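# Swap the empty rack bin for the matching waiting bin

## Task

Find the single empty bin sitting in one of the three racks along the table and move it so it stands entirely on the returns board, which is the empty board at the +y end of the table. Then take, from the other board, the waiting bin whose label number matches the number on the strip above the bay you just emptied, and set it into that bay: flat on the shelf, behind the shelf's lip, open front facing outward. The second waiting bin stays on its board. Any rack bin that gets pushed out of place must be returned to its own spot in that rack, flat and behind its shelf lip, or the task counts as failed. Everything must stay put without the robot holding it, and at the end the gripper must be open and moved away.

## Robot and tools

Robot: one arm with a two-finger gripper, mounted on a carriage that travels along a floor track (the device named rail). The only camera is cam_wrist (504x504), carried on the hand.

Frames. The scene frame is fixed to the table: z = 0 is the tabletop and +z is up. The track lies along y at x = 0, and y = 0 is where the rail's position_m reads 0. The table starts at x = 0.31 m. The arm base sits at x = 0, y roughly equal to position_m, z = 0.03 m, pointing toward +x. The gripper's own frame: fingers extend along its +z, and they open and close along its y. The reported end_effector_position is the spot between the pads when closed; closed fingertips stick out about 33 mm past it, open ones about 9 mm. Closing pushes the tips roughly 24 mm further out, so keep clearance above surfaces when gripping.

execute_actions takes {"actions": [...]}, performed one after another. Each action may hold "rows", "steps", "until" and a device key such as "rail". An empty list only fetches state and images.
- rows: 1 to 15 rows, one per control step (1/30 s). Each row is nine numbers, each in [-1, 1], ordered dx, dy, dz, rx, ry, rz, position, force_limit, speed. The first six are an offset, not a pose: they describe the target relative to where the gripper measured at the start of this action (for a call's first action, the last pose reported), expressed in the gripper's own axes. Every row counts from that same starting pose, not from the row before. Scale: 1.0 equals 0.6 m for dx/dy/dz and 180 degrees for rx/ry/rz, which form a single rotation vector. For a smooth start, ramp the offset up gradually, e.g. grow it by 0.01 (6 mm) per row.
- position is the finger command: +1 fully open (140 mm), about -0.8 pads touching, -1 closes until blocked. force_limit sets grip strength (about 14 N at -1, 60 N at 0, 107 N at +1 for parts up to 40 mm wide). speed sets finger speed (about 30, 140, 250 mm/s at -1, 0, +1).
- steps: integer 1 to 450, at least the number of rows, default 15. After the last row the arm keeps heading to that row's target and the gripper keeps its command, so long moves need more steps. Each step the target is limited to 70 mm and 16 degrees away from the measured pose; if a move is cut short, send the remainder in the next action rather than expecting it to finish on its own.
- until: stops the action early once every listed condition holds (it does not halt motion). Form {"<device>": {"<field>": value}}; numbers need a comparison like [">=", 0.5]; allowed comparisons are =, !=, <, <=, >, >=. Also {"all": {"status": "ended"}} (nothing reports moving) and {"any": {"status": "ended"}} (some motion active during the action has finished).
- rail: {"rail": {"position_m": p}} sends the carriage to an absolute track position p in metres, -2 to 2; "speed_m_s" 0.01 to 1 (starts at 1, persists); {"rail": {"stop": true}} halts it. Rows never move the carriage, but row targets travel with it. After sending, wait with {"steps": n, "until": {"rail": {"position_status": ["!=", "moving"]}}}, and let it arrive before aiming the hand at scene points or finishing. It accelerates and brakes at 2 m/s2 and counts as arrived within 1.4 mm. Any bad value or unknown name rejects the whole call.

zoom_image: {"camera": "cam_wrist", "region": [x0, y0, x1, y1]} in image pixels from the top-left, at most 504 by 504; returns a closer look at the latest image. Use it to read bin labels and bay strips.

finished_scene: {"scene": n} with the current scene's number; it closes the scene after the last command is held, reports success, cannot be reversed. Replying without a tool call also ends things.

Results. The state line gives end_effector_position (m), end_effector_quat_wxyz and velocities in the scene frame; the printed position may be off, more so at long reach. Joint positions/velocities list rail, waist, shoulder, elbow, forearm roll, wrist pitch, wrist roll. "Hand target" is where the controller currently drives. "pose unreachable" means the clearance check altered or blocked the target; the arm then rests until new rows arrive, and the call continues. object_status: 0 moving, 1 blocked while opening, 2 blocked while closing (a grip), 3 reached the command or pads met. Confirm 2 after closing. position_measured is in counts, 3 open to 230 closed, not linear. To squeeze harder while gripped, raise force_limit and nudge position between -1 and -0.98. Rail position_status: moving, done, contact_stop (pushed over about 320 N; may roll back, reread), time_out (check for obstruction, resend), stopped, stopped_with_arm (send followable rows, then resend position_m); position_answer taken or not_taken (resend).

Hazards. A joint torque over its limit (waist 295, shoulder 295, elbow 139, forearm roll and both wrist joints 39.1 N m, held weight included) or any outside force of 144 N freezes the arm for 10 s and drops the rest of the call. Long holding heats motors; heed MOTOR HOT warnings or the brakes lock. The world keeps running while you reason and the robot holds its last command. Brief tugs on held parts or pushes on loose objects can happen. Never knock or place anything off the table; avoid drops, slams, hard pushes and disturbing the other rack bins.

Each tool is called after "Request:" by a JSON object that holds its "api" and its "payload", one argument or row to a line.

## Session

Request:
{"api": "execute_actions", "payload": {
  "actions": []
}}

Scene clock: 0.00 s.
end_effector_position=(+0.5982, -0.2880, +0.3128) position_measured=3 object_status=3 end_effector_quat_wxyz=(+0.126, +0.084, +0.787, -0.599) end_effector_velocity=(+0.000, +0.000, +0.000) end_effector_angular_velocity=(+0.000, +0.000, +0.000)
Joint positions: [-0.4    0.604  0.451  1.782 -1.051  1.785 -0.472]
Joint velocities: [0. 0. 0. 0. 0. 0. 0.]
Hand target: +0.598, -0.288, +0.313; +0.126, +0.084, +0.787, -0.599
rail: position_m=-0.400 position_m_goal=-0.400 speed_m_s=1.00 position_status=done position_answer=taken refusals=0

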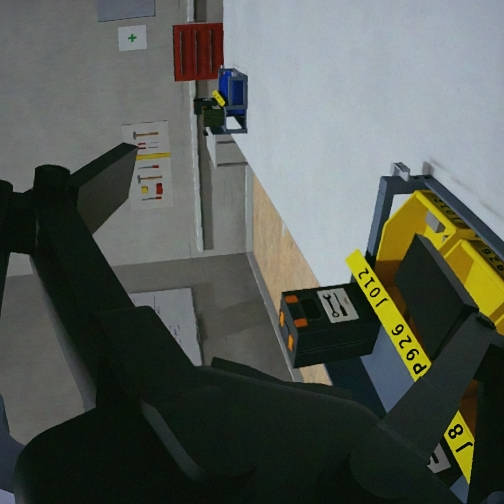

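Request:
{"api": "execute_actions", "payload": {
  "actions": [
    {"rows":[[0.02,-0.07,-0.01,0,0,0,1,0,0],[0.04,-0.15,-0.02,0,0,0,1,0,0],[0.06,-0.25,-0.04,0,0,0,1,0,0],[0.08,-0.35,-0.06,0,0,0,1,0,0]],"steps":40},
    {"rows":[[0,0,0,0.249,-0.492,-0.653,1,0,0]],"steps":90}
  ]
}}

Scene clock: 13.37 s.
end_effector_position=(+0.4897, -0.3105, +0.5013) position_measured=3 object_status=3 end_effector_quat_wxyz=(+0.000, +0.866, -0.001, +0.500) end_effector_velocity=(-0.000, -0.001, -0.001) end_effector_angular_velocity=(+0.006, +0.009, +0.014)
Joint positions: [-0.4    0.261 -0.58   2.211 -0.463  0.527 -4.171]
Joint velocities: [ 0.    -0.028 -0.003 -0.003  0.081 -0.007 -0.088]
Hand target: +0.490, -0.311, +0.501; -0.000, +0.866, -0.000, +0.500
Off the commanded pose: 0.000 m, 0 deg.
rail: position_m=-0.400 position_m_goal=-0.400 speed_m_s=1.00 position_status=done position_answer=taken refusals=0

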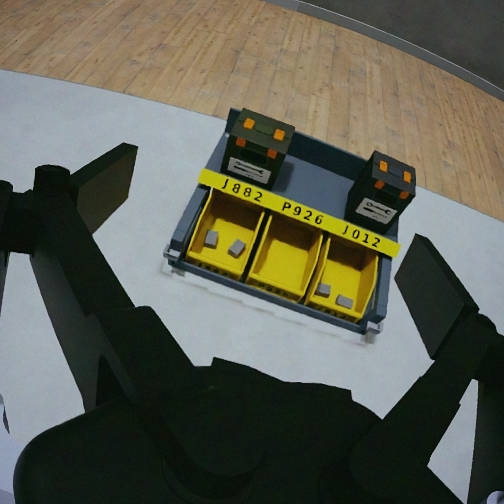

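Request:
{"api": "execute_actions", "payload": {
  "actions": [
    {"rail":{"position_m":-1.3},"steps":100,"until":{"rail":{"position_status":["!=","moving"]}}}
  ]
}}

Request:
{"api": "execute_actions", "payload": {
  "actions": [
    {"rail":{"position_m":-2},"steps":100,"until":{"rail":{"position_status":["!=","moving"]}}}
  ]
}}

Scene clock: 16.97 s.
end_effector_position=(+0.4896, -1.2114, +0.5014) position_measured=3 object_status=3 end_effector_quat_wxyz=(-0.000, +0.866, -0.000, +0.500) end_effector_velocity=(+0.000, +0.008, +0.000) end_effector_angular_velocity=(+0.000, -0.000, +0.000)
Joint positions: [-1.301  0.259 -0.581  2.21  -0.455  0.526 -4.18 ]
Joint velocities: [ 0.008  0.     0.    -0.     0.    -0.    -0.   ]
Hand target: +0.490, -1.211, +0.501; -0.000, +0.866, -0.000, +0.499
Off the commanded pose: 0.000 m, 0 deg.
rail: position_m=-1.301 position_m_goal=-1.300 speed_m_s=1.00 position_status=done position_answer=taken refusals=0

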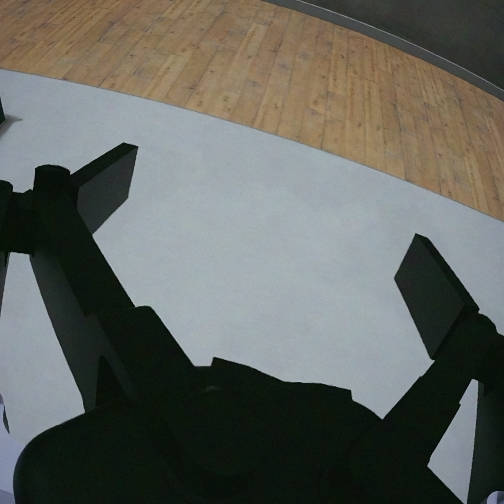

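Scene clock: 18.20 s.
end_effector_position=(+0.4897, -1.9108, +0.5013) position_measured=3 object_status=3 end_effector_quat_wxyz=(-0.000, +0.866, -0.000, +0.499) end_effector_velocity=(+0.000, +0.000, -0.000) end_effector_angular_velocity=(-0.000, +0.000, -0.000)
Joint positions: [-2.     0.259 -0.581  2.21  -0.455  0.526 -4.18 ]
Joint velocities: [ 0. -0.  0.  0.  0.  0.  0.]
Hand target: +0.490, -1.911, +0.501; -0.000, +0.866, -0.000, +0.499
Off the commanded pose: 0.000 m, 0 deg.
rail: position_m=-2.000 position_m_goal=-2.000 speed_m_s=1.00 position_status=done position_answer=taken refusals=0

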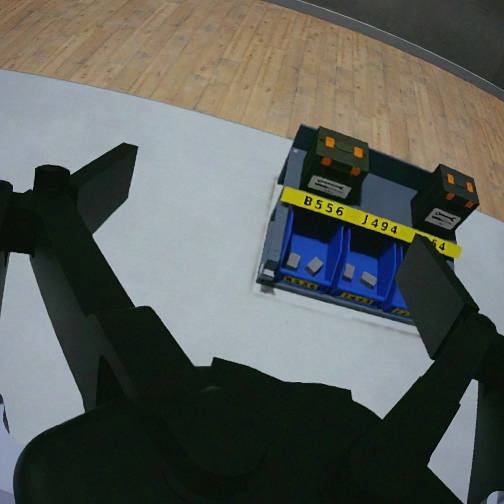

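Request:
{"api": "execute_actions", "payload": {
  "actions": [
    {"rows":[[0,0.05,0,0,0,0,1,0,0],[0,0.1,0,0,0,0,1,0,0],[0,0.149,0,0,0,0,1,0,0]],"steps":20}
  ]
}}

Request:
{"api": "execute_actions", "payload": {
  "actions": [
    {"rail":{"position_m":0.6},"steps":150,"until":{"rail":{"position_status":["!=","moving"]}}}
  ]
}}

Request:
{"api": "execute_actions", "payload": {
  "actions": [
    {"rail":{"position_m":1.3},"steps":150,"until":{"rail":{"position_status":["!=","moving"]}}}
  ]
}}

Request:
{"api": "execute_actions", "payload": {
  "actions": [
    {"rail":{"position_m":2},"steps":150,"until":{"rail":{"position_status":["!=","moving"]}}}
  ]
}}

Scene clock: 23.10 s.
end_effector_position=(+0.4901, -1.9991, +0.5026) position_measured=3 object_status=3 end_effector_quat_wxyz=(+0.022, +0.864, -0.016, +0.503) end_effector_velocity=(+0.001, -0.003, -0.001) end_effector_angular_velocity=(+0.068, +0.045, +0.139)
Joint positions: [-2.    -0.076 -0.618  2.227  0.024  0.478 -4.766]
Joint velocities: [ 0.    -0.267 -0.    -0.023  0.832  0.083 -0.882]
Hand target: +0.490, -1.999, +0.503; +0.015, +0.865, -0.011, +0.501
Off the commanded pose: 0.002 m, 3 deg.
rail: position_m=-2.000 position_m_goal=-2.000 speed_m_s=1.00 position_status=done position_answer=taken refusals=0

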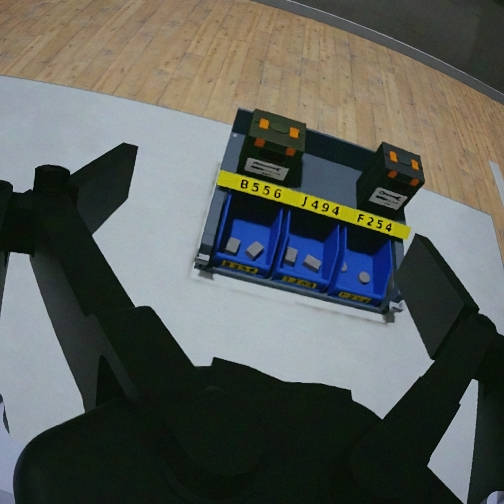

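Scene clock: 26.23 s.
end_effector_position=(+0.4897, +0.6005, +0.5014) position_measured=3 object_status=3 end_effector_quat_wxyz=(-0.000, +0.866, -0.000, +0.500) end_effector_velocity=(+0.000, -0.008, +0.000) end_effector_angular_velocity=(+0.000, -0.000, -0.000)
Joint positions: [ 0.601 -0.174 -0.619  2.225  0.308  0.517 -5.07 ]
Joint velocities: [-0.008  0.     0.    -0.     0.    -0.    -0.   ]
Hand target: +0.490, +0.600, +0.501; -0.000, +0.866, -0.000, +0.500
Off the commanded pose: 0.000 m, 0 deg.
rail: position_m=0.601 position_m_goal=0.600 speed_m_s=1.00 position_status=done position_answer=taken refusals=0

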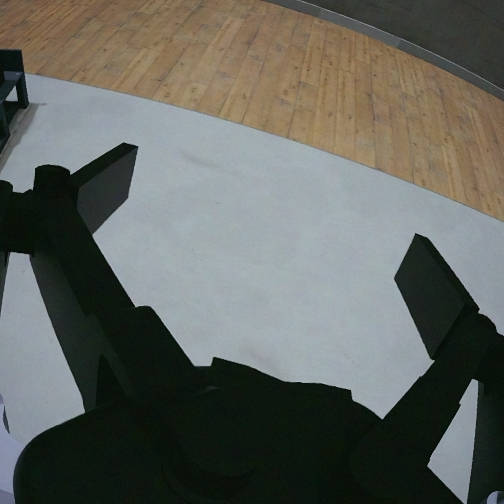

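Scene clock: 27.47 s.
end_effector_position=(+0.4897, +1.3005, +0.5014) position_measured=3 object_status=3 end_effector_quat_wxyz=(-0.000, +0.866, -0.000, +0.500) end_effector_velocity=(-0.000, -0.008, -0.000) end_effector_angular_velocity=(+0.000, +0.000, +0.000)
Joint positions: [ 1.301 -0.174 -0.619  2.225  0.308  0.517 -5.07 ]
Joint velocities: [-0.008  0.     0.     0.     0.    -0.    -0.   ]
Hand target: +0.490, +1.300, +0.501; -0.000, +0.866, -0.000, +0.500
Off the commanded pose: 0.000 m, 0 deg.
rail: position_m=1.301 position_m_goal=1.300 speed_m_s=1.00 position_status=done position_answer=taken refusals=0

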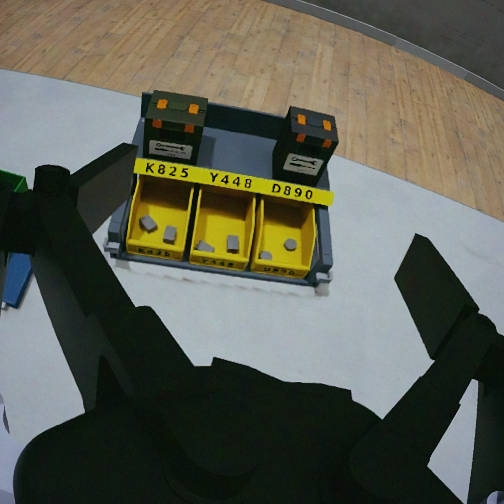

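Scene clock: 28.70 s.
end_effector_position=(+0.4898, +1.9996, +0.5014) position_measured=3 object_status=3 end_effector_quat_wxyz=(-0.000, +0.866, -0.000, +0.500) end_effector_velocity=(-0.000, +0.000, -0.000) end_effector_angular_velocity=(+0.000, +0.000, +0.000)
Joint positions: [ 2.    -0.174 -0.619  2.225  0.308  0.517 -5.07 ]
Joint velocities: [ 0.  0. -0.  0. -0.  0.  0.]
Hand target: +0.490, +2.000, +0.501; -0.000, +0.866, -0.000, +0.500
Off the commanded pose: 0.000 m, 0 deg.
rail: position_m=2.000 position_m_goal=2.000 speed_m_s=1.00 position_status=done position_answer=taken refusals=0

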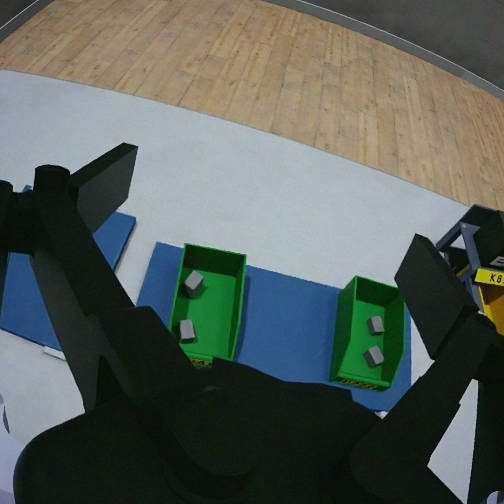

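Request:
{"api": "zoom_image", "payload": {
  "camera": "cam_wrist",
  "region": [140, 230, 430, 420]
}}

Request:
{"api": "execute_actions", "payload": {
  "actions": [
    {"rail":{"position_m":1.86},"rows":[[-0.05,-0.01,0.02,0,-0.02,0,1,0,0],[-0.12,-0.03,0.04,0,-0.04,0,1,0,0],[-0.2,-0.05,0.06,0,-0.06,0,1,0,0],[-0.36,-0.06,0.08,0,-0.0833,0,1,0,0]],"steps":45}
  ]
}}

Region (140, 230, 430, 420) of cam_wrist's 504x504 image, scaled by 1.738, with more detail than that image has; it fills the top 330 rows of this view, and the rest is white.

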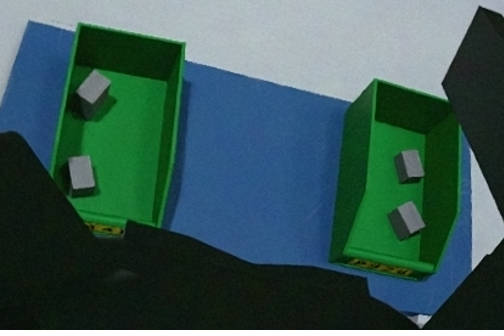

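Scene clock: 34.50 s.
end_effector_position=(+0.4230, +1.8955, +0.2904) position_measured=3 object_status=3 end_effector_quat_wxyz=(-0.000, +0.924, -0.000, +0.382) end_effector_velocity=(-0.000, +0.000, -0.000) end_effector_angular_velocity=(-0.000, +0.000, -0.000)
Joint positions: [ 1.86   0.006 -0.587  2.472 -0.008  0.471 -4.7  ]
Joint velocities: [ 0.  0.  0.  0. -0. -0.  0.]
Hand target: +0.423, +1.896, +0.290; -0.000, +0.924, -0.000, +0.382
Off the commanded pose: 0.000 m, 0 deg.
rail: position_m=1.860 position_m_goal=1.860 speed_m_s=1.00 position_status=done position_answer=taken refusals=0

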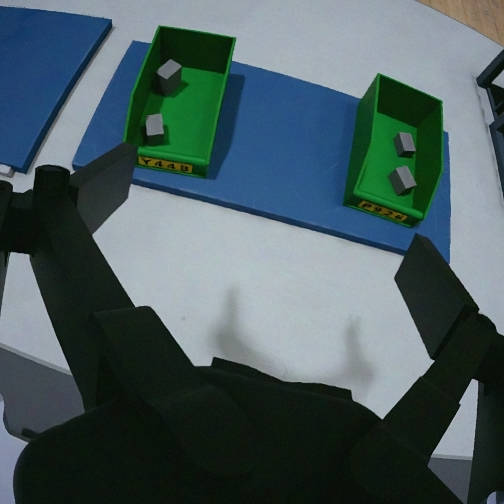

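Request:
{"api": "execute_actions", "payload": {
  "actions": [
    {"rail":{"position_m":-0.38},"rows":[[0,0,0,0,0.1,0,1,0,0]],"steps":150,"until":{"rail":{"position_status":["!=","moving"]}}}
  ]
}}

Request:
{"api": "zoom_image", "payload": {
  "camera": "cam_wrist",
  "region": [130, 60, 430, 360]
}}

Scene clock: 40.60 s.
end_effector_position=(+0.4230, -0.3451, +0.2904) position_measured=3 object_status=3 end_effector_quat_wxyz=(-0.001, +0.853, -0.000, +0.522) end_effector_velocity=(+0.000, +0.000, +0.000) end_effector_angular_velocity=(+0.000, -0.000, -0.001)
Joint positions: [-0.381  0.005 -0.666  2.658 -0.065  0.052 -4.644]
Joint velocities: [ 0.    -0.     0.    -0.    -0.017 -0.     0.018]
Hand target: +0.423, -0.344, +0.290; -0.001, +0.853, -0.000, +0.522
Off the commanded pose: 0.000 m, 0 deg.
rail: position_m=-0.381 position_m_goal=-0.380 speed_m_s=1.00 position_status=done position_answer=taken refusals=0

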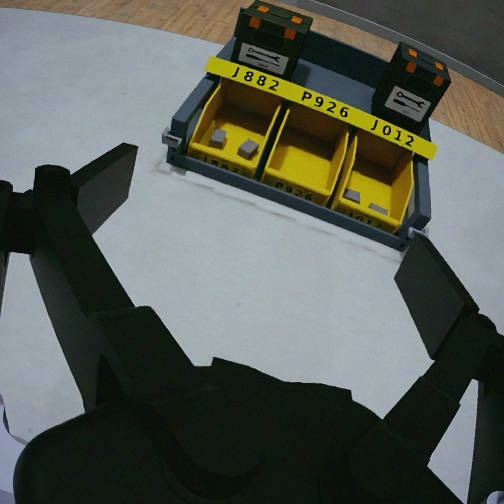

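Region (130, 60, 430, 360) of cam_wrist's 504x504 image, scaled by 1.680, with more detail than that image has.

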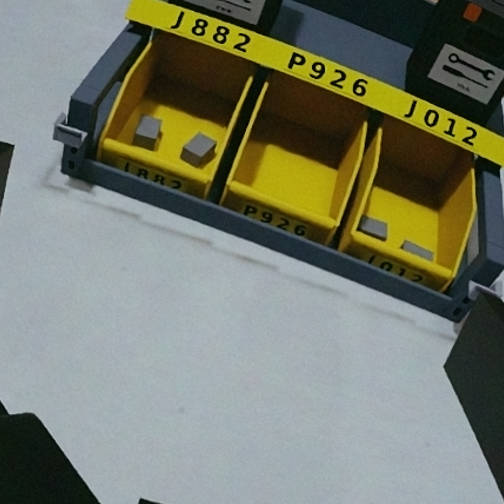

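Request:
{"api": "execute_actions", "payload": {
  "actions": [
    {"rows":[[0.05,0,0.05,0,-0.08,0,1,0,0],[0.218,0,0.207,0,-0.35,0,1,0,0]],"steps":45}
  ]
}}

Request:
{"api": "execute_actions", "payload": {
  "actions": [
    {"rows":[[0,0,0,0,0,0.5,1,0,0]],"steps":40}
  ]
}}

Scene clock: 46.37 s.
end_effector_position=(+0.5932, -0.3443, +0.3501) position_measured=3 object_status=3 end_effector_quat_wxyz=(-0.000, +1.000, +0.000, -0.000) end_effector_velocity=(+0.000, -0.000, -0.000) end_effector_angular_velocity=(+0.000, +0.001, -0.000)
Joint positions: [-0.38   0.002  0.076  1.707  0.001  1.359 -4.711]
Joint velocities: [ 0.    -0.     0.001 -0.     0.     0.    -0.   ]
Hand target: +0.593, -0.344, +0.350; -0.000, +1.000, +0.000, -0.000
Off the commanded pose: 0.000 m, 0 deg.
rail: position_m=-0.380 position_m_goal=-0.380 speed_m_s=1.00 position_status=done position_answer=taken refusals=0

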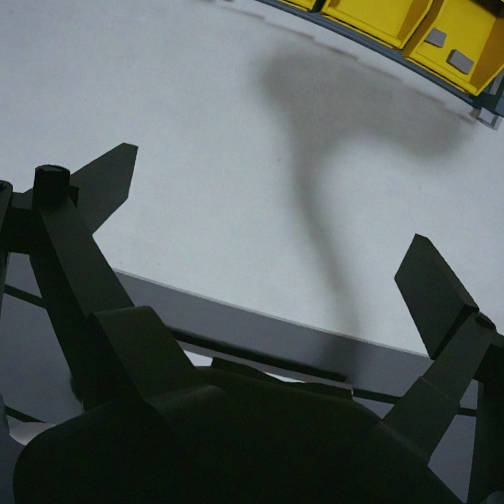

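Scene clock: 47.70 s.
end_effector_position=(+0.5932, -0.3443, +0.3501) position_measured=3 object_status=3 end_effector_quat_wxyz=(-0.001, +0.708, -0.706, -0.001) end_effector_velocity=(+0.000, +0.000, -0.000) end_effector_angular_velocity=(-0.025, +0.011, -0.048)
Joint positions: [-0.38   0.001  0.076  1.708  0.003  1.358 -3.145]
Joint velocities: [ 0.     0.014  0.007 -0.007 -0.026  0.011  0.068]
Hand target: +0.593, -0.344, +0.350; -0.000, +0.707, -0.707, -0.001
Off the commanded pose: 0.000 m, 0 deg.
rail: position_m=-0.380 position_m_goal=-0.380 speed_m_s=1.00 position_status=done position_answer=taken refusals=0

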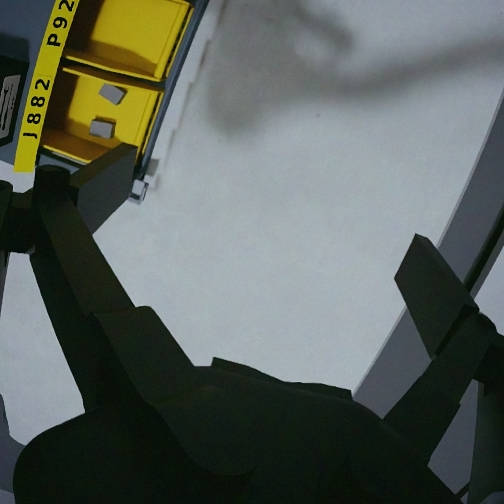

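Request:
{"api": "execute_actions", "payload": {
  "actions": [
    {"rows":[[0.01,-0.05,0.05,0,0,0.01,-0.2,0,0],[0.04,-0.21,0.25,0,0,0.033,-0.2,0,0]],"steps":40}
  ]
}}

Scene clock: 53.30 s.
end_effector_position=(+0.7192, -0.3674, +0.2000) position_measured=154 object_status=3 end_effector_quat_wxyz=(+0.001, -0.671, +0.742, +0.001) end_effector_velocity=(+0.000, -0.000, -0.000) end_effector_angular_velocity=(-0.000, +0.000, -0.000)
Joint positions: [-0.38  -0.031  0.346  1.655  0.003  1.141 -3.074]
Joint velocities: [ 0. -0.  0. -0. -0.  0.  0.]
Hand target: +0.719, -0.367, +0.200; +0.001, -0.671, +0.742, +0.001
Off the commanded pose: 0.000 m, 0 deg.
rail: position_m=-0.380 position_m_goal=-0.380 speed_m_s=1.00 position_status=done position_answer=taken refusals=0

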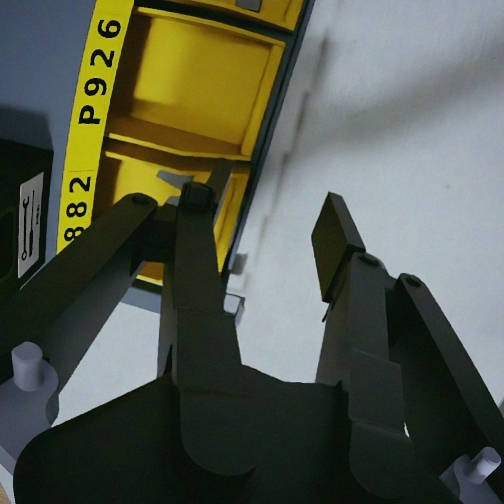

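Request:
{"api": "execute_actions", "payload": {
  "actions": [
    {"rows":[[0,0.05,-0.05,0,0,0.01,1,0,0]],"steps":8},
    {"rail":{"position_m":-0.85},"steps":60,"until":{"rail":{"position_status":["!=","moving"]}}},
    {"rows":[[0,-0.22,0.26,0,-0.3,0,1,0,0]],"steps":50}
  ]
}}

Scene clock: 60.87 s.
end_effector_position=(+0.8202, -0.8515, +0.0739) position_measured=3 object_status=3 end_effector_quat_wxyz=(+0.342, -0.587, +0.670, +0.300) end_effector_velocity=(-0.000, -0.000, -0.000) end_effector_angular_velocity=(+0.000, +0.000, -0.000)
Joint positions: [-0.85  -0.371  0.732  1.574  0.949  1.318 -3.872]
Joint velocities: [ 0. -0.  0. -0.  0.  0. -0.]
Hand target: +0.820, -0.851, +0.074; +0.342, -0.587, +0.670, +0.300
Off the commanded pose: 0.000 m, 0 deg.
rail: position_m=-0.850 position_m_goal=-0.850 speed_m_s=1.00 position_status=done position_answer=taken refusals=0

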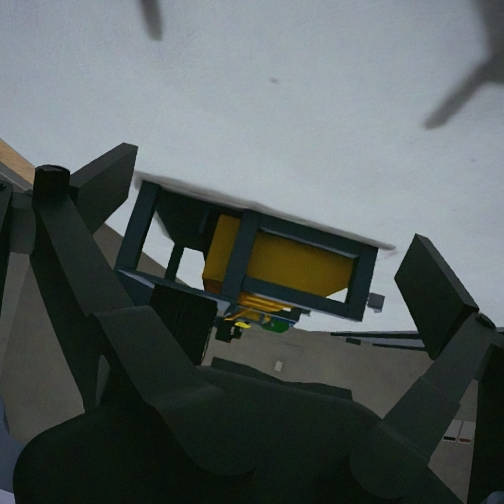

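Request:
{"api": "zoom_image", "payload": {
  "camera": "cam_wrist",
  "region": [110, 150, 410, 380]
}}

Region (110, 150, 410, 380) of cam_wrist's 504x504 image, scaled by 1.680, with more detail than that image has; it fills the top 386 rows of this view, and the rest is white.

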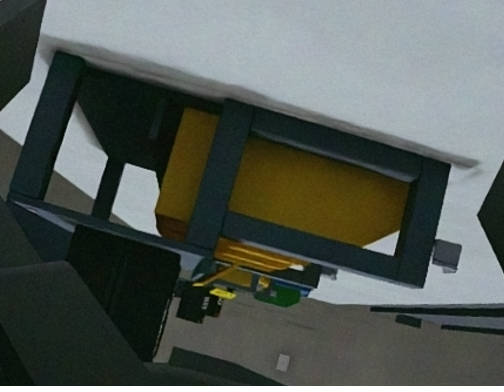

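Request:
{"api": "execute_actions", "payload": {
  "actions": [
    {"rows":[[-0.148,0.108,-0.108,0,0.3,0,-0.35,0,0]],"steps":40},
    {"rail":{"position_m":-0.38},"steps":60,"until":{"rail":{"position_status":["!=","moving"]}}},
    {"rows":[[0,0,0.04,0,0,0,-0.35,0,0],[0,0,0.12,0,0,0,-0.35,0,0]],"steps":20}
  ]
}}

Scene clock: 68.50 s.
end_effector_position=(+0.7559, -0.3727, +0.1119) position_measured=173 object_status=3 end_effector_quat_wxyz=(+0.001, -0.659, +0.752, +0.001) end_effector_velocity=(-0.000, +0.000, -0.000) end_effector_angular_velocity=(+0.000, +0.000, +0.000)
Joint positions: [-0.38  -0.037  0.466  1.655  0.003  1.021 -3.049]
Joint velocities: [ 0.  0.  0.  0. -0. -0. -0.]
Hand target: +0.756, -0.373, +0.112; +0.001, -0.659, +0.752, +0.001
Off the commanded pose: 0.000 m, 0 deg.
rail: position_m=-0.380 position_m_goal=-0.380 speed_m_s=1.00 position_status=done position_answer=taken refusals=0

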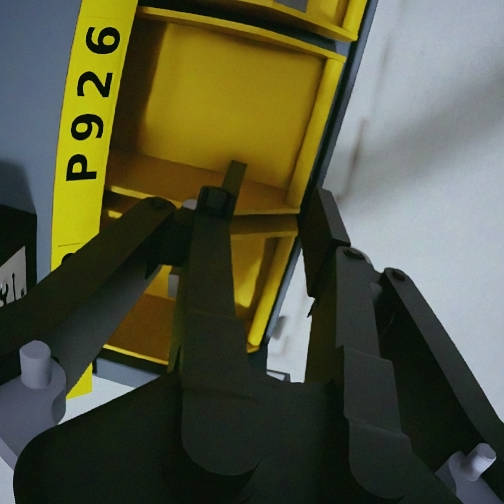

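Request:
{"api": "execute_actions", "payload": {
  "actions": [
    {"rows":[[0.025,0.02,0.035,0,0,0,-0.35,0,0]],"steps":18}
  ]
}}

Scene clock: 70.73 s.
end_effector_position=(+0.7421, -0.3860, +0.0909) position_measured=173 object_status=3 end_effector_quat_wxyz=(+0.001, -0.659, +0.752, +0.001) end_effector_velocity=(-0.000, -0.000, -0.000) end_effector_angular_velocity=(-0.000, -0.000, -0.000)
Joint positions: [-0.38  -0.056  0.465  1.7    0.003  0.976 -3.068]
Joint velocities: [ 0. -0. -0.  0. -0. -0. -0.]
Hand target: +0.742, -0.386, +0.091; +0.001, -0.659, +0.752, +0.001
Off the commanded pose: 0.000 m, 0 deg.
rail: position_m=-0.380 position_m_goal=-0.380 speed_m_s=1.00 position_status=done position_answer=taken refusals=0

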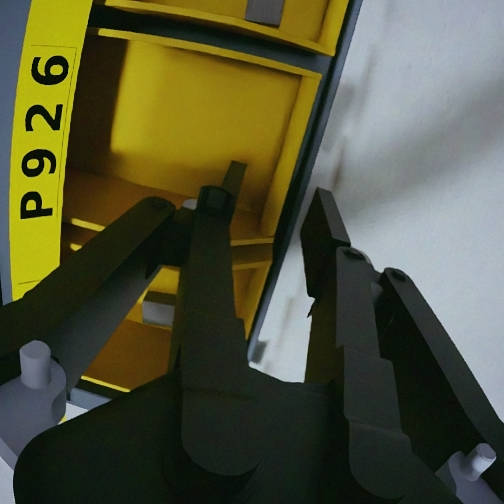

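Request:
{"api": "execute_actions", "payload": {
  "actions": [
    {"rows":[[0.008,0.006,0.03,0,0,0,-0.35,-1,0]],"steps":15},
    {"rows":[[0,0,0,0,0,0,-1,-1,-0.7]],"steps":25}
  ]
}}

Scene clock: 74.77 s.
end_effector_position=(+0.7379, -0.3904, +0.0729) position_measured=218 object_status=2 end_effector_quat_wxyz=(+0.001, -0.659, +0.752, +0.001) end_effector_velocity=(+0.000, -0.000, +0.000) end_effector_angular_velocity=(+0.000, -0.000, -0.000)
Joint positions: [-0.38  -0.062  0.477  1.721  0.003  0.944 -3.074]
Joint velocities: [ 0. -0. -0. -0.  0. -0. -0.]
Hand target: +0.738, -0.391, +0.073; +0.001, -0.659, +0.752, +0.001
Off the commanded pose: 0.000 m, 0 deg.
rail: position_m=-0.380 position_m_goal=-0.380 speed_m_s=1.00 position_status=done position_answer=taken refusals=0

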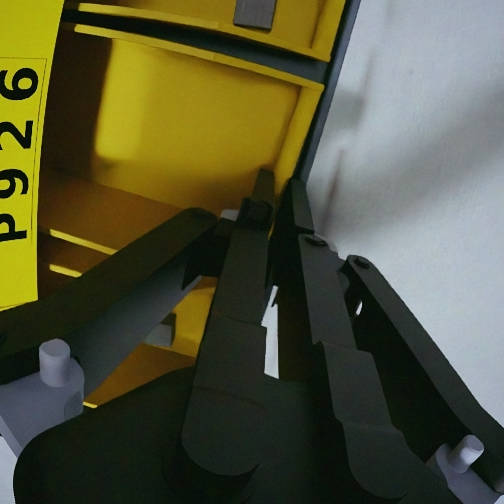

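Request:
{"api": "execute_actions", "payload": {
  "actions": [
    {"rows":[[0,0,0,0,0,0,-0.45,-1,0]],"steps":8},
    {"rows":[[0,0,0.012,0,0,0,-0.45,-1,0]],"steps":12},
    {"rows":[[0,0,0,0,0,0,-1,-1,-0.7]],"steps":22}
  ]
}}

Scene clock: 78.30 s.
end_effector_position=(+0.7379, -0.3904, +0.0658) position_measured=216 object_status=2 end_effector_quat_wxyz=(+0.001, -0.659, +0.752, +0.001) end_effector_velocity=(-0.000, -0.000, -0.000) end_effector_angular_velocity=(-0.000, +0.000, -0.000)
Joint positions: [-0.38  -0.062  0.484  1.726  0.003  0.933 -3.074]
Joint velocities: [ 0. -0.  0.  0. -0.  0.  0.]
Hand target: +0.738, -0.391, +0.066; +0.001, -0.659, +0.752, +0.001
Off the commanded pose: 0.000 m, 0 deg.
rail: position_m=-0.380 position_m_goal=-0.380 speed_m_s=1.00 position_status=done position_answer=taken refusals=0

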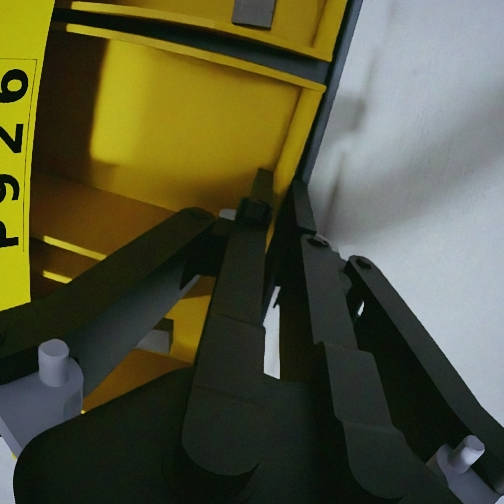

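Request:
{"api": "execute_actions", "payload": {
  "actions": [
    {"rows":[[0,0,0,0,0,0,-0.98,0.8,-0.7]],"steps":12},
    {"rows":[[0,0,-0.004,0,0,0,-0.98,0.8,-0.7],[0,0,-0.008,0,0,0,-0.98,0.8,-0.7],[0,0,-0.012,0,0,0,-0.98,0.8,-0.7],[0,0,-0.016,0,0,0,-0.98,0.8,-0.7],[0,0,-0.02,0,0,0,-0.98,0.8,-0.7],[0,0,-0.024,0,0,0,-0.98,0.8,-0.7],[0,0,-0.028,0,0,0,-0.98,0.8,-0.7]],"steps":18},
    {"rows":[[0,0.004,0,0,0,0,-0.98,0.8,-0.7],[0,0.008,0,0,0,0,-0.98,0.8,-0.7],[0,0.012,0,0,0,0,-0.98,0.8,-0.7],[0,0.016,0,0,0,0,-0.98,0.8,-0.7],[0,0.02,0,0,0,0,-0.98,0.8,-0.7]],"steps":15}
  ]
}}

Scene clock: 83.87 s.
end_effector_position=(+0.7262, -0.3889, +0.0828) position_measured=224 object_status=2 end_effector_quat_wxyz=(+0.001, -0.659, +0.752, +0.001) end_effector_velocity=(-0.001, +0.001, -0.001) end_effector_angular_velocity=(+0.000, +0.002, +0.001)
Joint positions: [-0.38  -0.061  0.451  1.74   0.003  0.95  -3.073]
Joint velocities: [ 0.     0.001 -0.001  0.003  0.    -0.     0.   ]
Hand target: +0.726, -0.389, +0.083; +0.001, -0.659, +0.752, +0.001
Off the commanded pose: 0.000 m, 0 deg.
rail: position_m=-0.380 position_m_goal=-0.380 speed_m_s=1.00 position_status=done position_answer=taken refusals=0

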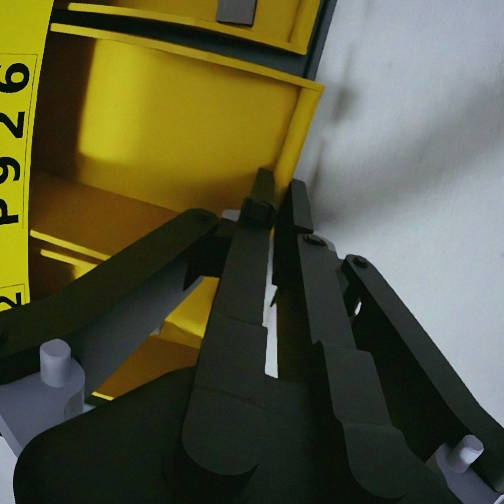

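Request:
{"api": "execute_actions", "payload": {
  "actions": [
    {"rows":[[0,0.007,0,0,0,0,-0.98,0.8,-0.7],[0,0.014,0,0,0,0,-0.98,0.8,-0.7],[0,0.022,0,0,0,0,-0.98,0.8,-0.7],[0,0.03,0,0,0,0,-0.98,0.8,-0.7],[0,0.04,0,0,0,0,-0.98,0.8,-0.7],[0,0.05,0,0,0,0,-0.98,0.8,-0.7],[0,0.06,0,0,0,0,-0.98,0.8,-0.7],[0,0.07,0,0,0,0,-0.98,0.8,-0.7],[0,0.08,0,0,0,0,-0.98,0.8,-0.7],[0,0.09,0,0,0,0,-0.98,0.8,-0.7],[0,0.1,0,0,0,0,-0.98,0.8,-0.7],[0,0.11,0,0,0,0,-0.98,0.8,-0.7]],"steps":22}
  ]
}}

Scene clock: 87.67 s.
end_effector_position=(+0.6609, -0.3804, +0.0828) position_measured=224 object_status=2 end_effector_quat_wxyz=(+0.001, -0.659, +0.752, +0.001) end_effector_velocity=(-0.002, +0.000, +0.000) end_effector_angular_velocity=(+0.000, -0.000, -0.000)
Joint positions: [-0.38  -0.054  0.365  1.874  0.003  0.902 -3.066]
Joint velocities: [ 0.     0.    -0.003  0.004  0.    -0.001  0.   ]
Hand target: +0.661, -0.381, +0.083; +0.001, -0.659, +0.752, +0.001
Off the commanded pose: 0.000 m, 0 deg.
rail: position_m=-0.380 position_m_goal=-0.380 speed_m_s=1.00 position_status=done position_answer=taken refusals=0

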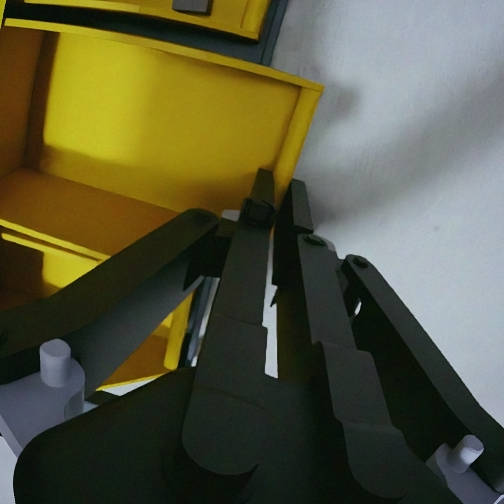

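Request:
{"api": "execute_actions", "payload": {
  "actions": [
    {"rows":[[0,0.01,0,0,0,0,-0.98,0.8,-0.7],[0,0.02,-0.005,0,0,0,-0.98,0.8,-0.7],[0,0.035,-0.015,0,0,0,-0.98,0.8,-0.7],[0,0.05,-0.03,0,0,0,-0.98,0.8,-0.7],[0,0.065,-0.05,0,0,0,-0.98,0.8,-0.7],[0,0.08,-0.07,0,0,0,-0.98,0.8,-0.7],[0,0.095,-0.09,0,0,0,-0.98,0.8,-0.7],[0,0.11,-0.11,0,0,0,-0.98,0.8,-0.7],[0,0.125,-0.13,0,0,0,-0.98,0.8,-0.7],[0,0.14,-0.15,0,0,0,-0.98,0.8,-0.7],[0,0.155,-0.17,0,0,0,-0.98,0.8,-0.7],[0,0.17,-0.19,0,0,0,-0.98,0.8,-0.7],[0,0.18,-0.21,0,0,-0.01,-0.98,0.8,-0.7],[0,0.19,-0.23,0,0,-0.025,-0.98,0.8,-0.7],[0,0.2,-0.25,0,0,-0.042,-0.98,0.8,-0.7]],"steps":28},
    {"rail":{"position_m":2},"rows":[[-0.02,0,0,0,0,0,-0.98,0.8,-0.7],[-0.04,0,0,0,0,0,-0.98,0.8,-0.7],[-0.06,0,0,0,0,0,-0.98,0.8,-0.7],[-0.08,0,0,0,0,0,-0.98,0.8,-0.7],[-0.1,0,0,0,0,0,-0.98,0.8,-0.7],[-0.12,0,0,0,0,0,-0.98,0.8,-0.7],[-0.14,0,0,0,0,0,-0.98,0.8,-0.7],[-0.16,0,0,0,0,0,-0.98,0.8,-0.7],[-0.18,0,0,0,0,0,-0.98,0.8,-0.7],[-0.2,0,0,0,0,0,-0.98,0.8,-0.7],[-0.22,0,0,0,0,0,-0.98,0.8,-0.7],[-0.24,0,0,0,0,0,-0.98,0.8,-0.7],[-0.26,0,0,0,0,0,-0.98,0.8,-0.7],[-0.28,0,0,0,0,0,-0.98,0.8,-0.7],[-0.3,0,0,0,0,0,-0.98,0.8,-0.7]],"steps":150,"until":{"rail":{"position_status":["!=","moving"]}}}
  ]
}}

Scene clock: 99.07 s.
end_effector_position=(+0.5416, +2.1949, +0.2328) position_measured=224 object_status=2 end_effector_quat_wxyz=(-0.001, +0.707, -0.707, -0.001) end_effector_velocity=(+0.000, -0.003, -0.000) end_effector_angular_velocity=(-0.008, -0.000, +0.003)
Joint positions: [ 2.     0.285  0.108  1.894  0.002  1.139 -2.859]
Joint velocities: [ 0.     0.     0.     0.    -0.009  0.002  0.   ]
Hand target: +0.542, +2.195, +0.233; -0.001, +0.707, -0.707, -0.001
Off the commanded pose: 0.000 m, 0 deg.
rail: position_m=2.000 position_m_goal=2.000 speed_m_s=1.00 position_status=done position_answer=taken refusals=0

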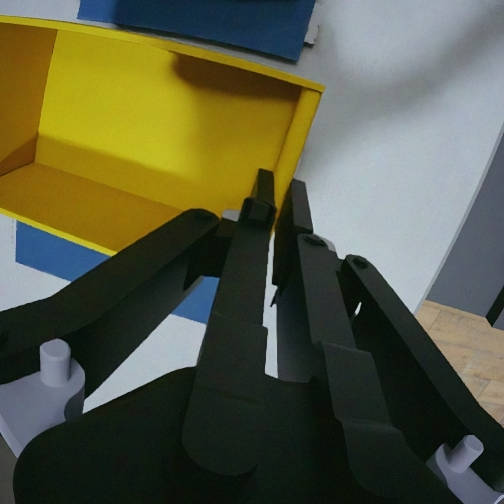

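Request:
{"api": "execute_actions", "payload": {
  "actions": [
    {"rows":[[-0.015,-0.01,0.015,0,0,0,-0.98,0.8,-0.7],[-0.03,-0.02,0.03,0,0,0,-0.98,0.8,-0.7],[-0.05,-0.03,0.05,0,0,0,-0.98,0.8,-0.7],[-0.07,-0.04,0.07,0,0,0,-0.98,0.8,-0.7],[-0.09,-0.05,0.09,0,0,0,-0.98,0.8,-0.7],[-0.11,-0.06,0.11,0,0,0,-0.98,0.8,-0.7],[-0.13,-0.07,0.13,0,0,0,-0.98,0.8,-0.7],[-0.15,-0.08,0.15,0,0,0,-0.98,0.8,-0.7],[-0.17,-0.09,0.17,0,0,0,-0.98,0.8,-0.7],[-0.18,-0.1,0.19,0,0,0,-0.98,0.8,-0.7],[-0.19,-0.11,0.21,0,0,0,-0.98,0.8,-0.7]],"steps":25}
  ]
}}

Scene clock: 103.67 s.
end_effector_position=(+0.6073, +2.3091, +0.1071) position_measured=224 object_status=2 end_effector_quat_wxyz=(-0.001, +0.707, -0.707, -0.001) end_effector_velocity=(+0.002, +0.001, -0.002) end_effector_angular_velocity=(-0.001, +0.000, +0.001)
Joint positions: [ 2.     0.419  0.368  1.816  0.002  0.957 -2.724]
Joint velocities: [ 0.     0.001  0.005 -0.003 -0.001 -0.001  0.001]
Hand target: +0.607, +2.309, +0.107; -0.001, +0.707, -0.707, -0.001
Off the commanded pose: 0.000 m, 0 deg.
rail: position_m=2.000 position_m_goal=2.000 speed_m_s=1.00 position_status=done position_answer=taken refusals=0

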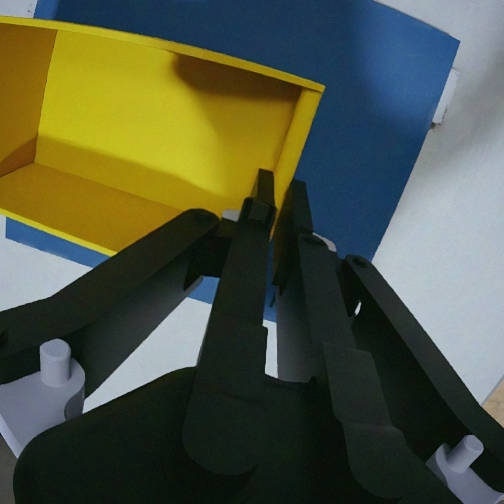

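Request:
{"api": "execute_actions", "payload": {
  "actions": [
    {"rows":[[0,0.008,0.008,0,0,0,-0.98,0.8,-0.7],[0,0.016,0.016,0,0,0,-0.98,0.8,-0.7],[0,0.024,0.024,0,0,0,-0.98,0.8,-0.7],[0,0.032,0.032,0,0,0,-0.98,0.8,-0.7],[0,0.04,0.038,0,0,0,-0.98,0.8,-0.7],[0,0.05,0.044,0,0,0,-0.98,0.8,-0.7],[0,0.05,0.048,0,0,0,-0.98,0.8,-0.7],[0,0.05,0.052,0,0,0,-0.98,0.8,-0.7],[0,0.05,0.056,0,0,0,-0.98,0.8,-0.7],[0,0.05,0.06,0,0,0,-0.98,0.8,-0.7],[0,0.05,0.064,0,0,0,-0.98,0.8,-0.7]],"steps":22},
    {"rows":[[0,0,0,0,0,0,-0.4,0.8,-0.7]],"steps":18}
  ]
}}

Scene clock: 117.33 s.
end_effector_position=(+0.5790, +2.3092, +0.0776) position_measured=224 object_status=2 end_effector_quat_wxyz=(-0.001, +0.708, -0.707, -0.001) end_effector_velocity=(-0.000, +0.000, +0.000) end_effector_angular_velocity=(-0.000, +0.000, +0.000)
Joint positions: [ 2.     0.437  0.364  1.888  0.002  0.888 -2.707]
Joint velocities: [ 0.  0.  0. -0.  0.  0. -0.]
Hand target: +0.579, +2.309, +0.078; -0.001, +0.708, -0.707, -0.001
Off the commanded pose: 0.009 m, 0 deg.
FORCE FAULT: contact force on the arm reached its limit, and the arm stopped for 10 seconds. The contact can be on any part of the arm, not only on its tool. The arm's remaining commands of this call were not run. The arm holds still and accepts commands again. Move the arm away from the contact; if what it grips holds it there, let go first. Pushing or pulling that hard again can fault the arm again.
rail: position_m=2.000 position_m_goal=2.000 speed_m_s=1.00 position_status=done position_answer=taken refusals=0

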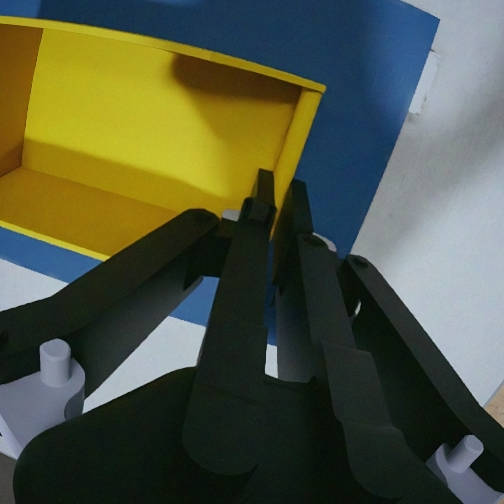

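Request:
{"api": "execute_actions", "payload": {
  "actions": [
    {"rows":[[0,0,0,0,0,0,-0.35,0.8,-0.5]],"steps":12},
    {"rows":[[0,0,-0.03,0,0,0,-0.35,0,0],[0,0,-0.08,0,0,0,-0.35,0,0],[0,0,-0.16,0,0,0,-0.35,0,0]],"steps":15},
    {"rail":{"position_m":1.69},"rows":[[0.05,0,0,0,0,0,-0.35,0,0],[0.45,-0.03,0,0,0,0,-0.35,0,0]],"steps":35}
  ]
}}

Scene clock: 121.93 s.
end_effector_position=(+0.5973, +1.7291, +0.1726) position_measured=173 object_status=3 end_effector_quat_wxyz=(-0.001, +0.708, -0.707, -0.001) end_effector_velocity=(+0.000, -0.001, -0.000) end_effector_angular_velocity=(+0.000, +0.000, -0.001)
Joint positions: [ 1.69   0.007  0.19   1.918  0.003  1.032 -3.138]
Joint velocities: [ 0.    -0.001  0.    -0.     0.     0.    -0.001]
Hand target: +0.597, +1.729, +0.173; -0.001, +0.708, -0.707, -0.001
Off the commanded pose: 0.000 m, 0 deg.
rail: position_m=1.690 position_m_goal=1.690 speed_m_s=1.00 position_status=done position_answer=taken refusals=0

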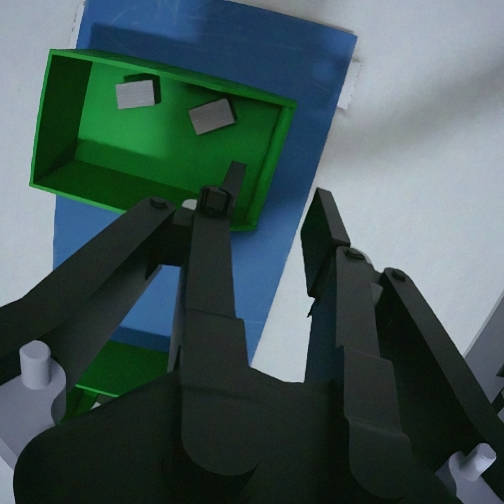

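Request:
{"api": "execute_actions", "payload": {
  "actions": [
    {"rows":[[-0.02,-0.01,0.03,0,0,0,-0.35,0,0],[-0.035,-0.017,0.07,0,0,0,-0.35,0,0],[-0.035,-0.017,0.116,0,0,0,-0.35,0,0]],"steps":18}
  ]
}}

Scene clock: 124.30 s.
end_effector_position=(+0.6075, +1.7503, +0.1031) position_measured=173 object_status=3 end_effector_quat_wxyz=(-0.001, +0.708, -0.707, -0.001) end_effector_velocity=(+0.000, -0.000, -0.001) end_effector_angular_velocity=(-0.002, +0.000, +0.002)
Joint positions: [ 1.69   0.041  0.275  1.958  0.003  0.908 -3.103]
Joint velocities: [ 0.     0.001  0.002  0.    -0.003 -0.001  0.   ]
Hand target: +0.608, +1.750, +0.103; -0.001, +0.708, -0.707, -0.001
Off the commanded pose: 0.000 m, 0 deg.
rail: position_m=1.690 position_m_goal=1.690 speed_m_s=1.00 position_status=done position_answer=taken refusals=0

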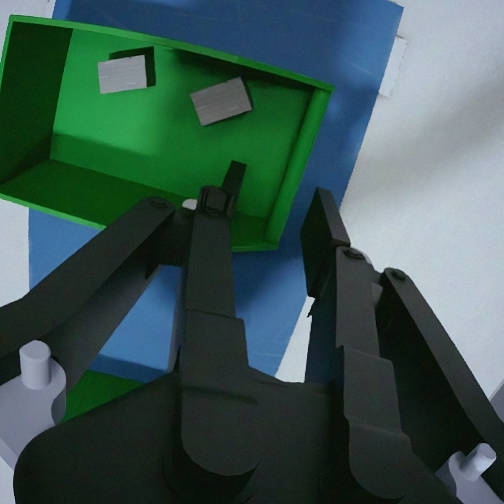

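Request:
{"api": "execute_actions", "payload": {
  "actions": [
    {"rows":[[0,0.015,0.005,0,0,0.008,-0.45,-1,0],[0,0.015,0.015,0,0,0.008,-0.45,-1,0],[0,0.015,0.03,0,0,0.008,-0.45,-1,0],[0,0.015,0.044,0,0,0.008,-0.45,-1,0]],"steps":16},
    {"rows":[[0,0,0,0,0,0,-1,-1,-0.7]],"steps":20}
  ]
}}

Scene clock: 127.80 s.
end_effector_position=(+0.5986, +1.7503, +0.0768) position_measured=216 object_status=2 end_effector_quat_wxyz=(-0.001, +0.699, -0.716, -0.001) end_effector_velocity=(-0.000, +0.000, +0.000) end_effector_angular_velocity=(+0.000, +0.000, -0.000)
Joint positions: [ 1.69   0.042  0.292  1.995  0.003  0.854 -3.078]
Joint velocities: [ 0.  0. -0. -0.  0.  0. -0.]
Hand target: +0.599, +1.750, +0.077; -0.001, +0.699, -0.716, -0.001
Off the commanded pose: 0.000 m, 0 deg.
rail: position_m=1.690 position_m_goal=1.690 speed_m_s=1.00 position_status=done position_answer=taken refusals=0

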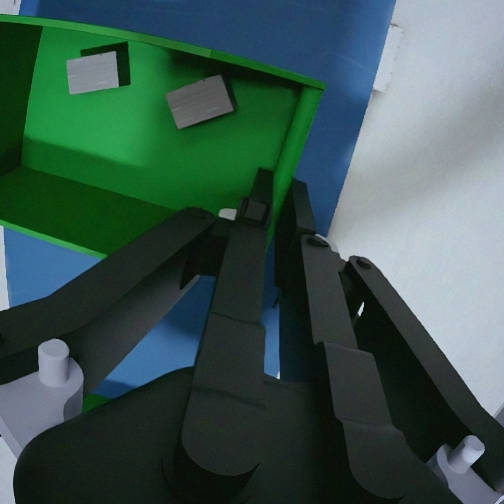

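Request:
{"api": "execute_actions", "payload": {
  "actions": [
    {"rows":[[0,0,0,0,0,0,-0.98,1,-0.7]],"steps":14},
    {"rows":[[0,0,-0.005,0,0,0,-0.98,1,-0.7],[0,0,-0.012,0,0,0,-0.98,1,-0.7],[0,0.005,-0.022,0,0,0,-0.98,1,-0.7],[0,0.015,-0.035,0,0,0.003,-0.98,1,-0.7],[0,0.025,-0.05,0,0,0.006,-0.98,1,-0.7],[0,0.035,-0.065,0,0,0.009,-0.98,1,-0.7],[0,0.045,-0.08,0,0,0.012,-0.98,1,-0.7],[0,0.06,-0.095,0,0,0.015,-0.98,1,-0.7],[0,0.075,-0.11,0,0,0.018,-0.98,1,-0.7],[0,0.09,-0.125,0,0,0.021,-0.98,1,-0.7],[0,0.1,-0.14,0,0,0.024,-0.98,1,-0.7],[0,0.11,-0.155,0,0,0.027,-0.98,1,-0.7],[0,0.12,-0.17,0,0,0.03,-0.98,1,-0.7],[0,0.13,-0.18,0,0,0.034,-0.98,1,-0.7],[0,0.13,-0.19,0,0,0.034,-0.98,1,-0.7]],"steps":26}
  ]
}}

Request:
{"api": "execute_actions", "payload": {
  "actions": [
    {"rail":{"position_m":-0.424},"steps":150,"until":{"rail":{"position_status":["!=","moving"]}}},
    {"rows":[[0,0,0.01,0,0,0,-0.98,1,-0.7],[0,0,0.02,0,0,0,-0.98,1,-0.7],[0,0,0.035,0,0,0,-0.98,1,-0.7],[0,0,0.05,0,0,0,-0.98,1,-0.7],[0,-0.005,0.065,0,0,0,-0.98,1,-0.7],[0,-0.01,0.08,0,0,0,-0.98,1,-0.7],[0,-0.015,0.095,0,0,0,-0.98,1,-0.7],[0,-0.02,0.11,0,0,0,-0.98,1,-0.7],[0,-0.025,0.125,0,0,0,-0.98,1,-0.7],[0,-0.03,0.14,0,0,0,-0.98,1,-0.7],[0,-0.035,0.15,0,0,0,-0.98,1,-0.7]],"steps":22}
  ]
}}

Scene clock: 137.17 s.
end_effector_position=(+0.5206, +1.7520, +0.1906) position_measured=225 object_status=2 end_effector_quat_wxyz=(+0.001, -0.659, +0.752, +0.001) end_effector_velocity=(-0.001, -0.000, +0.003) end_effector_angular_velocity=(-0.002, -0.001, -0.000)
Joint positions: [ 1.69   0.051  0.061  2.031  0.003  1.049 -2.961]
Joint velocities: [ 0.     0.    -0.004 -0.002 -0.002  0.006  0.002]
Hand target: +0.521, +1.752, +0.191; +0.001, -0.659, +0.752, +0.001
Off the commanded pose: 0.000 m, 0 deg.
rail: position_m=1.690 position_m_goal=1.690 speed_m_s=1.00 position_status=done position_answer=taken refusals=0

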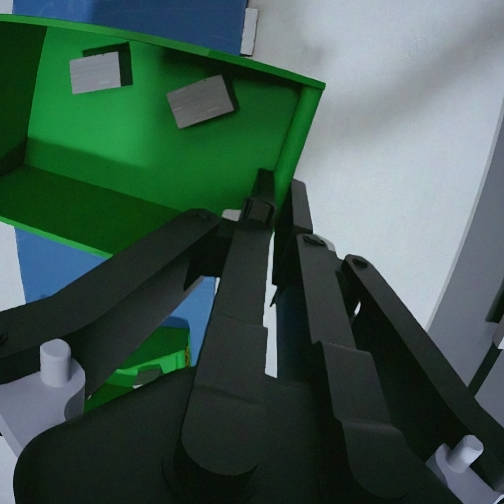

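Scene clock: 140.53 s.
end_effector_position=(+0.5412, -0.3648, +0.1010) position_measured=225 object_status=2 end_effector_quat_wxyz=(+0.001, -0.659, +0.752, +0.001) end_effector_velocity=(+0.003, +0.000, -0.001) end_effector_angular_velocity=(+0.001, -0.002, -0.001)
Joint positions: [-0.424  0.045  0.185  2.082  0.003  0.874 -2.968]
Joint velocities: [ 0.    -0.     0.004 -0.002  0.001 -0.004 -0.   ]
Hand target: +0.541, -0.365, +0.101; +0.001, -0.659, +0.752, +0.001
Off the commanded pose: 0.000 m, 0 deg.
rail: position_m=-0.424 position_m_goal=-0.424 speed_m_s=1.00 position_status=done position_answer=taken refusals=0

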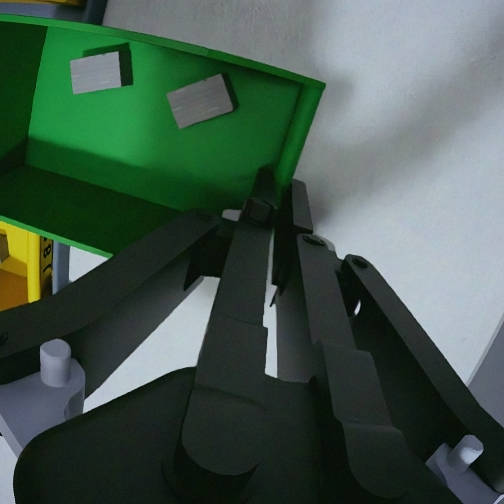

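Request:
{"api": "execute_actions", "payload": {
  "actions": [
    {"rows":[[-0.003,-0.01,0,0,0,0,-0.98,1,-0.7],[-0.003,-0.02,0,0,0,0,-0.98,1,-0.7],[-0.003,-0.03,0,0,0,0,-0.98,1,-0.7],[-0.003,-0.04,0,0,0,0,-0.98,1,-0.7],[-0.003,-0.05,0,0,0,0,-0.98,1,-0.7],[-0.003,-0.062,0,0,0,0,-0.98,1,-0.7],[-0.003,-0.074,0,0,0,0,-0.98,1,-0.7],[-0.003,-0.086,0.003,0,0,0,-0.98,1,-0.7],[-0.003,-0.098,0.006,0,0,0,-0.98,1,-0.7],[-0.003,-0.11,0.009,0,0,0,-0.98,1,-0.7],[-0.003,-0.122,0.012,0,0,0,-0.98,1,-0.7],[-0.003,-0.134,0.015,0,0,0,-0.98,1,-0.7],[-0.003,-0.146,0.018,0,0,0,-0.98,1,-0.7],[-0.003,-0.158,0.021,0,0,0,-0.98,1,-0.7],[-0.003,-0.17,0.024,0,0,0,-0.98,1,-0.7]],"steps":25}
  ]
}}

Scene clock: 145.63 s.
end_effector_position=(+0.6423, -0.3761, +0.0866) position_measured=225 object_status=2 end_effector_quat_wxyz=(+0.001, -0.659, +0.752, +0.001) end_effector_velocity=(+0.002, -0.000, -0.001) end_effector_angular_velocity=(-0.000, +0.002, +0.000)
Joint positions: [-0.424  0.02   0.338  1.906  0.003  0.897 -2.993]
Joint velocities: [ 0.    -0.     0.005 -0.005 -0.     0.002 -0.001]
Hand target: +0.643, -0.376, +0.087; +0.001, -0.659, +0.752, +0.001
Off the commanded pose: 0.000 m, 0 deg.
rail: position_m=-0.424 position_m_goal=-0.424 speed_m_s=1.00 position_status=done position_answer=taken refusals=0

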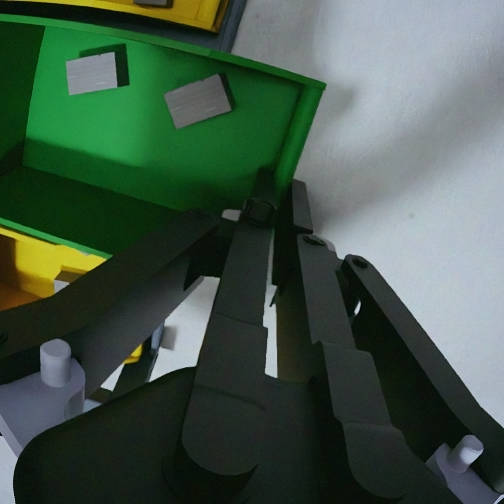

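Request:
{"api": "execute_actions", "payload": {
  "actions": [
    {"rows":[[0,0,-0.005,0,0,0,-0.98,1,-0.7],[0,0,-0.01,-0.006,0,0,-0.98,1,-0.7],[0,0,-0.014,-0.012,0,0,-0.98,1,-0.7],[0,-0.005,-0.014,-0.018,0,0,-0.98,1,-0.7],[0,-0.012,-0.014,-0.022,0,0,-0.98,1,-0.7],[0,-0.02,-0.013,-0.022,0,0,-0.98,1,-0.7],[0,-0.03,-0.013,-0.022,0,0,-0.98,1,-0.7],[0,-0.04,-0.012,-0.022,0,0,-0.98,1,-0.7],[0,-0.05,-0.011,-0.022,0,0,-0.98,1,-0.7],[0,-0.06,-0.01,-0.022,0,0,-0.98,1,-0.7],[0,-0.07,-0.009,-0.022,0,0,-0.98,1,-0.7],[0,-0.078,-0.008,-0.022,0,0,-0.98,1,-0.7],[0,-0.086,-0.007,-0.022,0,0,-0.98,1,-0.7],[0,-0.093,-0.007,-0.022,0,0,-0.98,1,-0.7],[0,-0.1,-0.006,-0.022,0,0,-0.98,1,-0.7]],"steps":25}
  ]
}}

Scene clock: 153.37 s.
end_effector_position=(+0.7016, -0.3838, +0.0902) position_measured=225 object_status=2 end_effector_quat_wxyz=(-0.022, -0.659, +0.751, +0.027) end_effector_velocity=(+0.001, -0.000, -0.000) end_effector_angular_velocity=(+0.000, +0.002, +0.000)
Joint positions: [-0.424  0.003  0.444  1.738  0.014  1.028 -3.016]
Joint velocities: [ 0.    -0.     0.003 -0.003 -0.     0.002 -0.   ]
Hand target: +0.702, -0.384, +0.090; -0.022, -0.659, +0.751, +0.027
Off the commanded pose: 0.000 m, 0 deg.
rail: position_m=-0.424 position_m_goal=-0.424 speed_m_s=1.00 position_status=done position_answer=taken refusals=0

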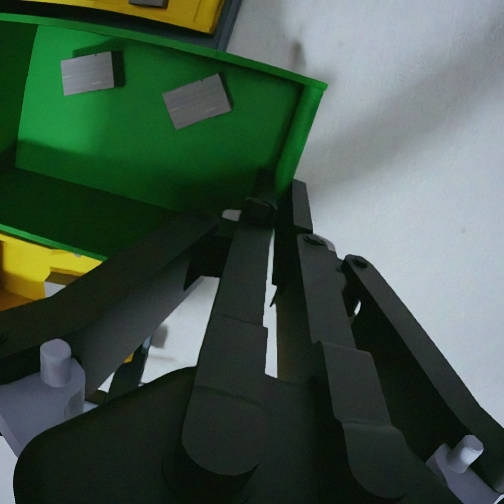

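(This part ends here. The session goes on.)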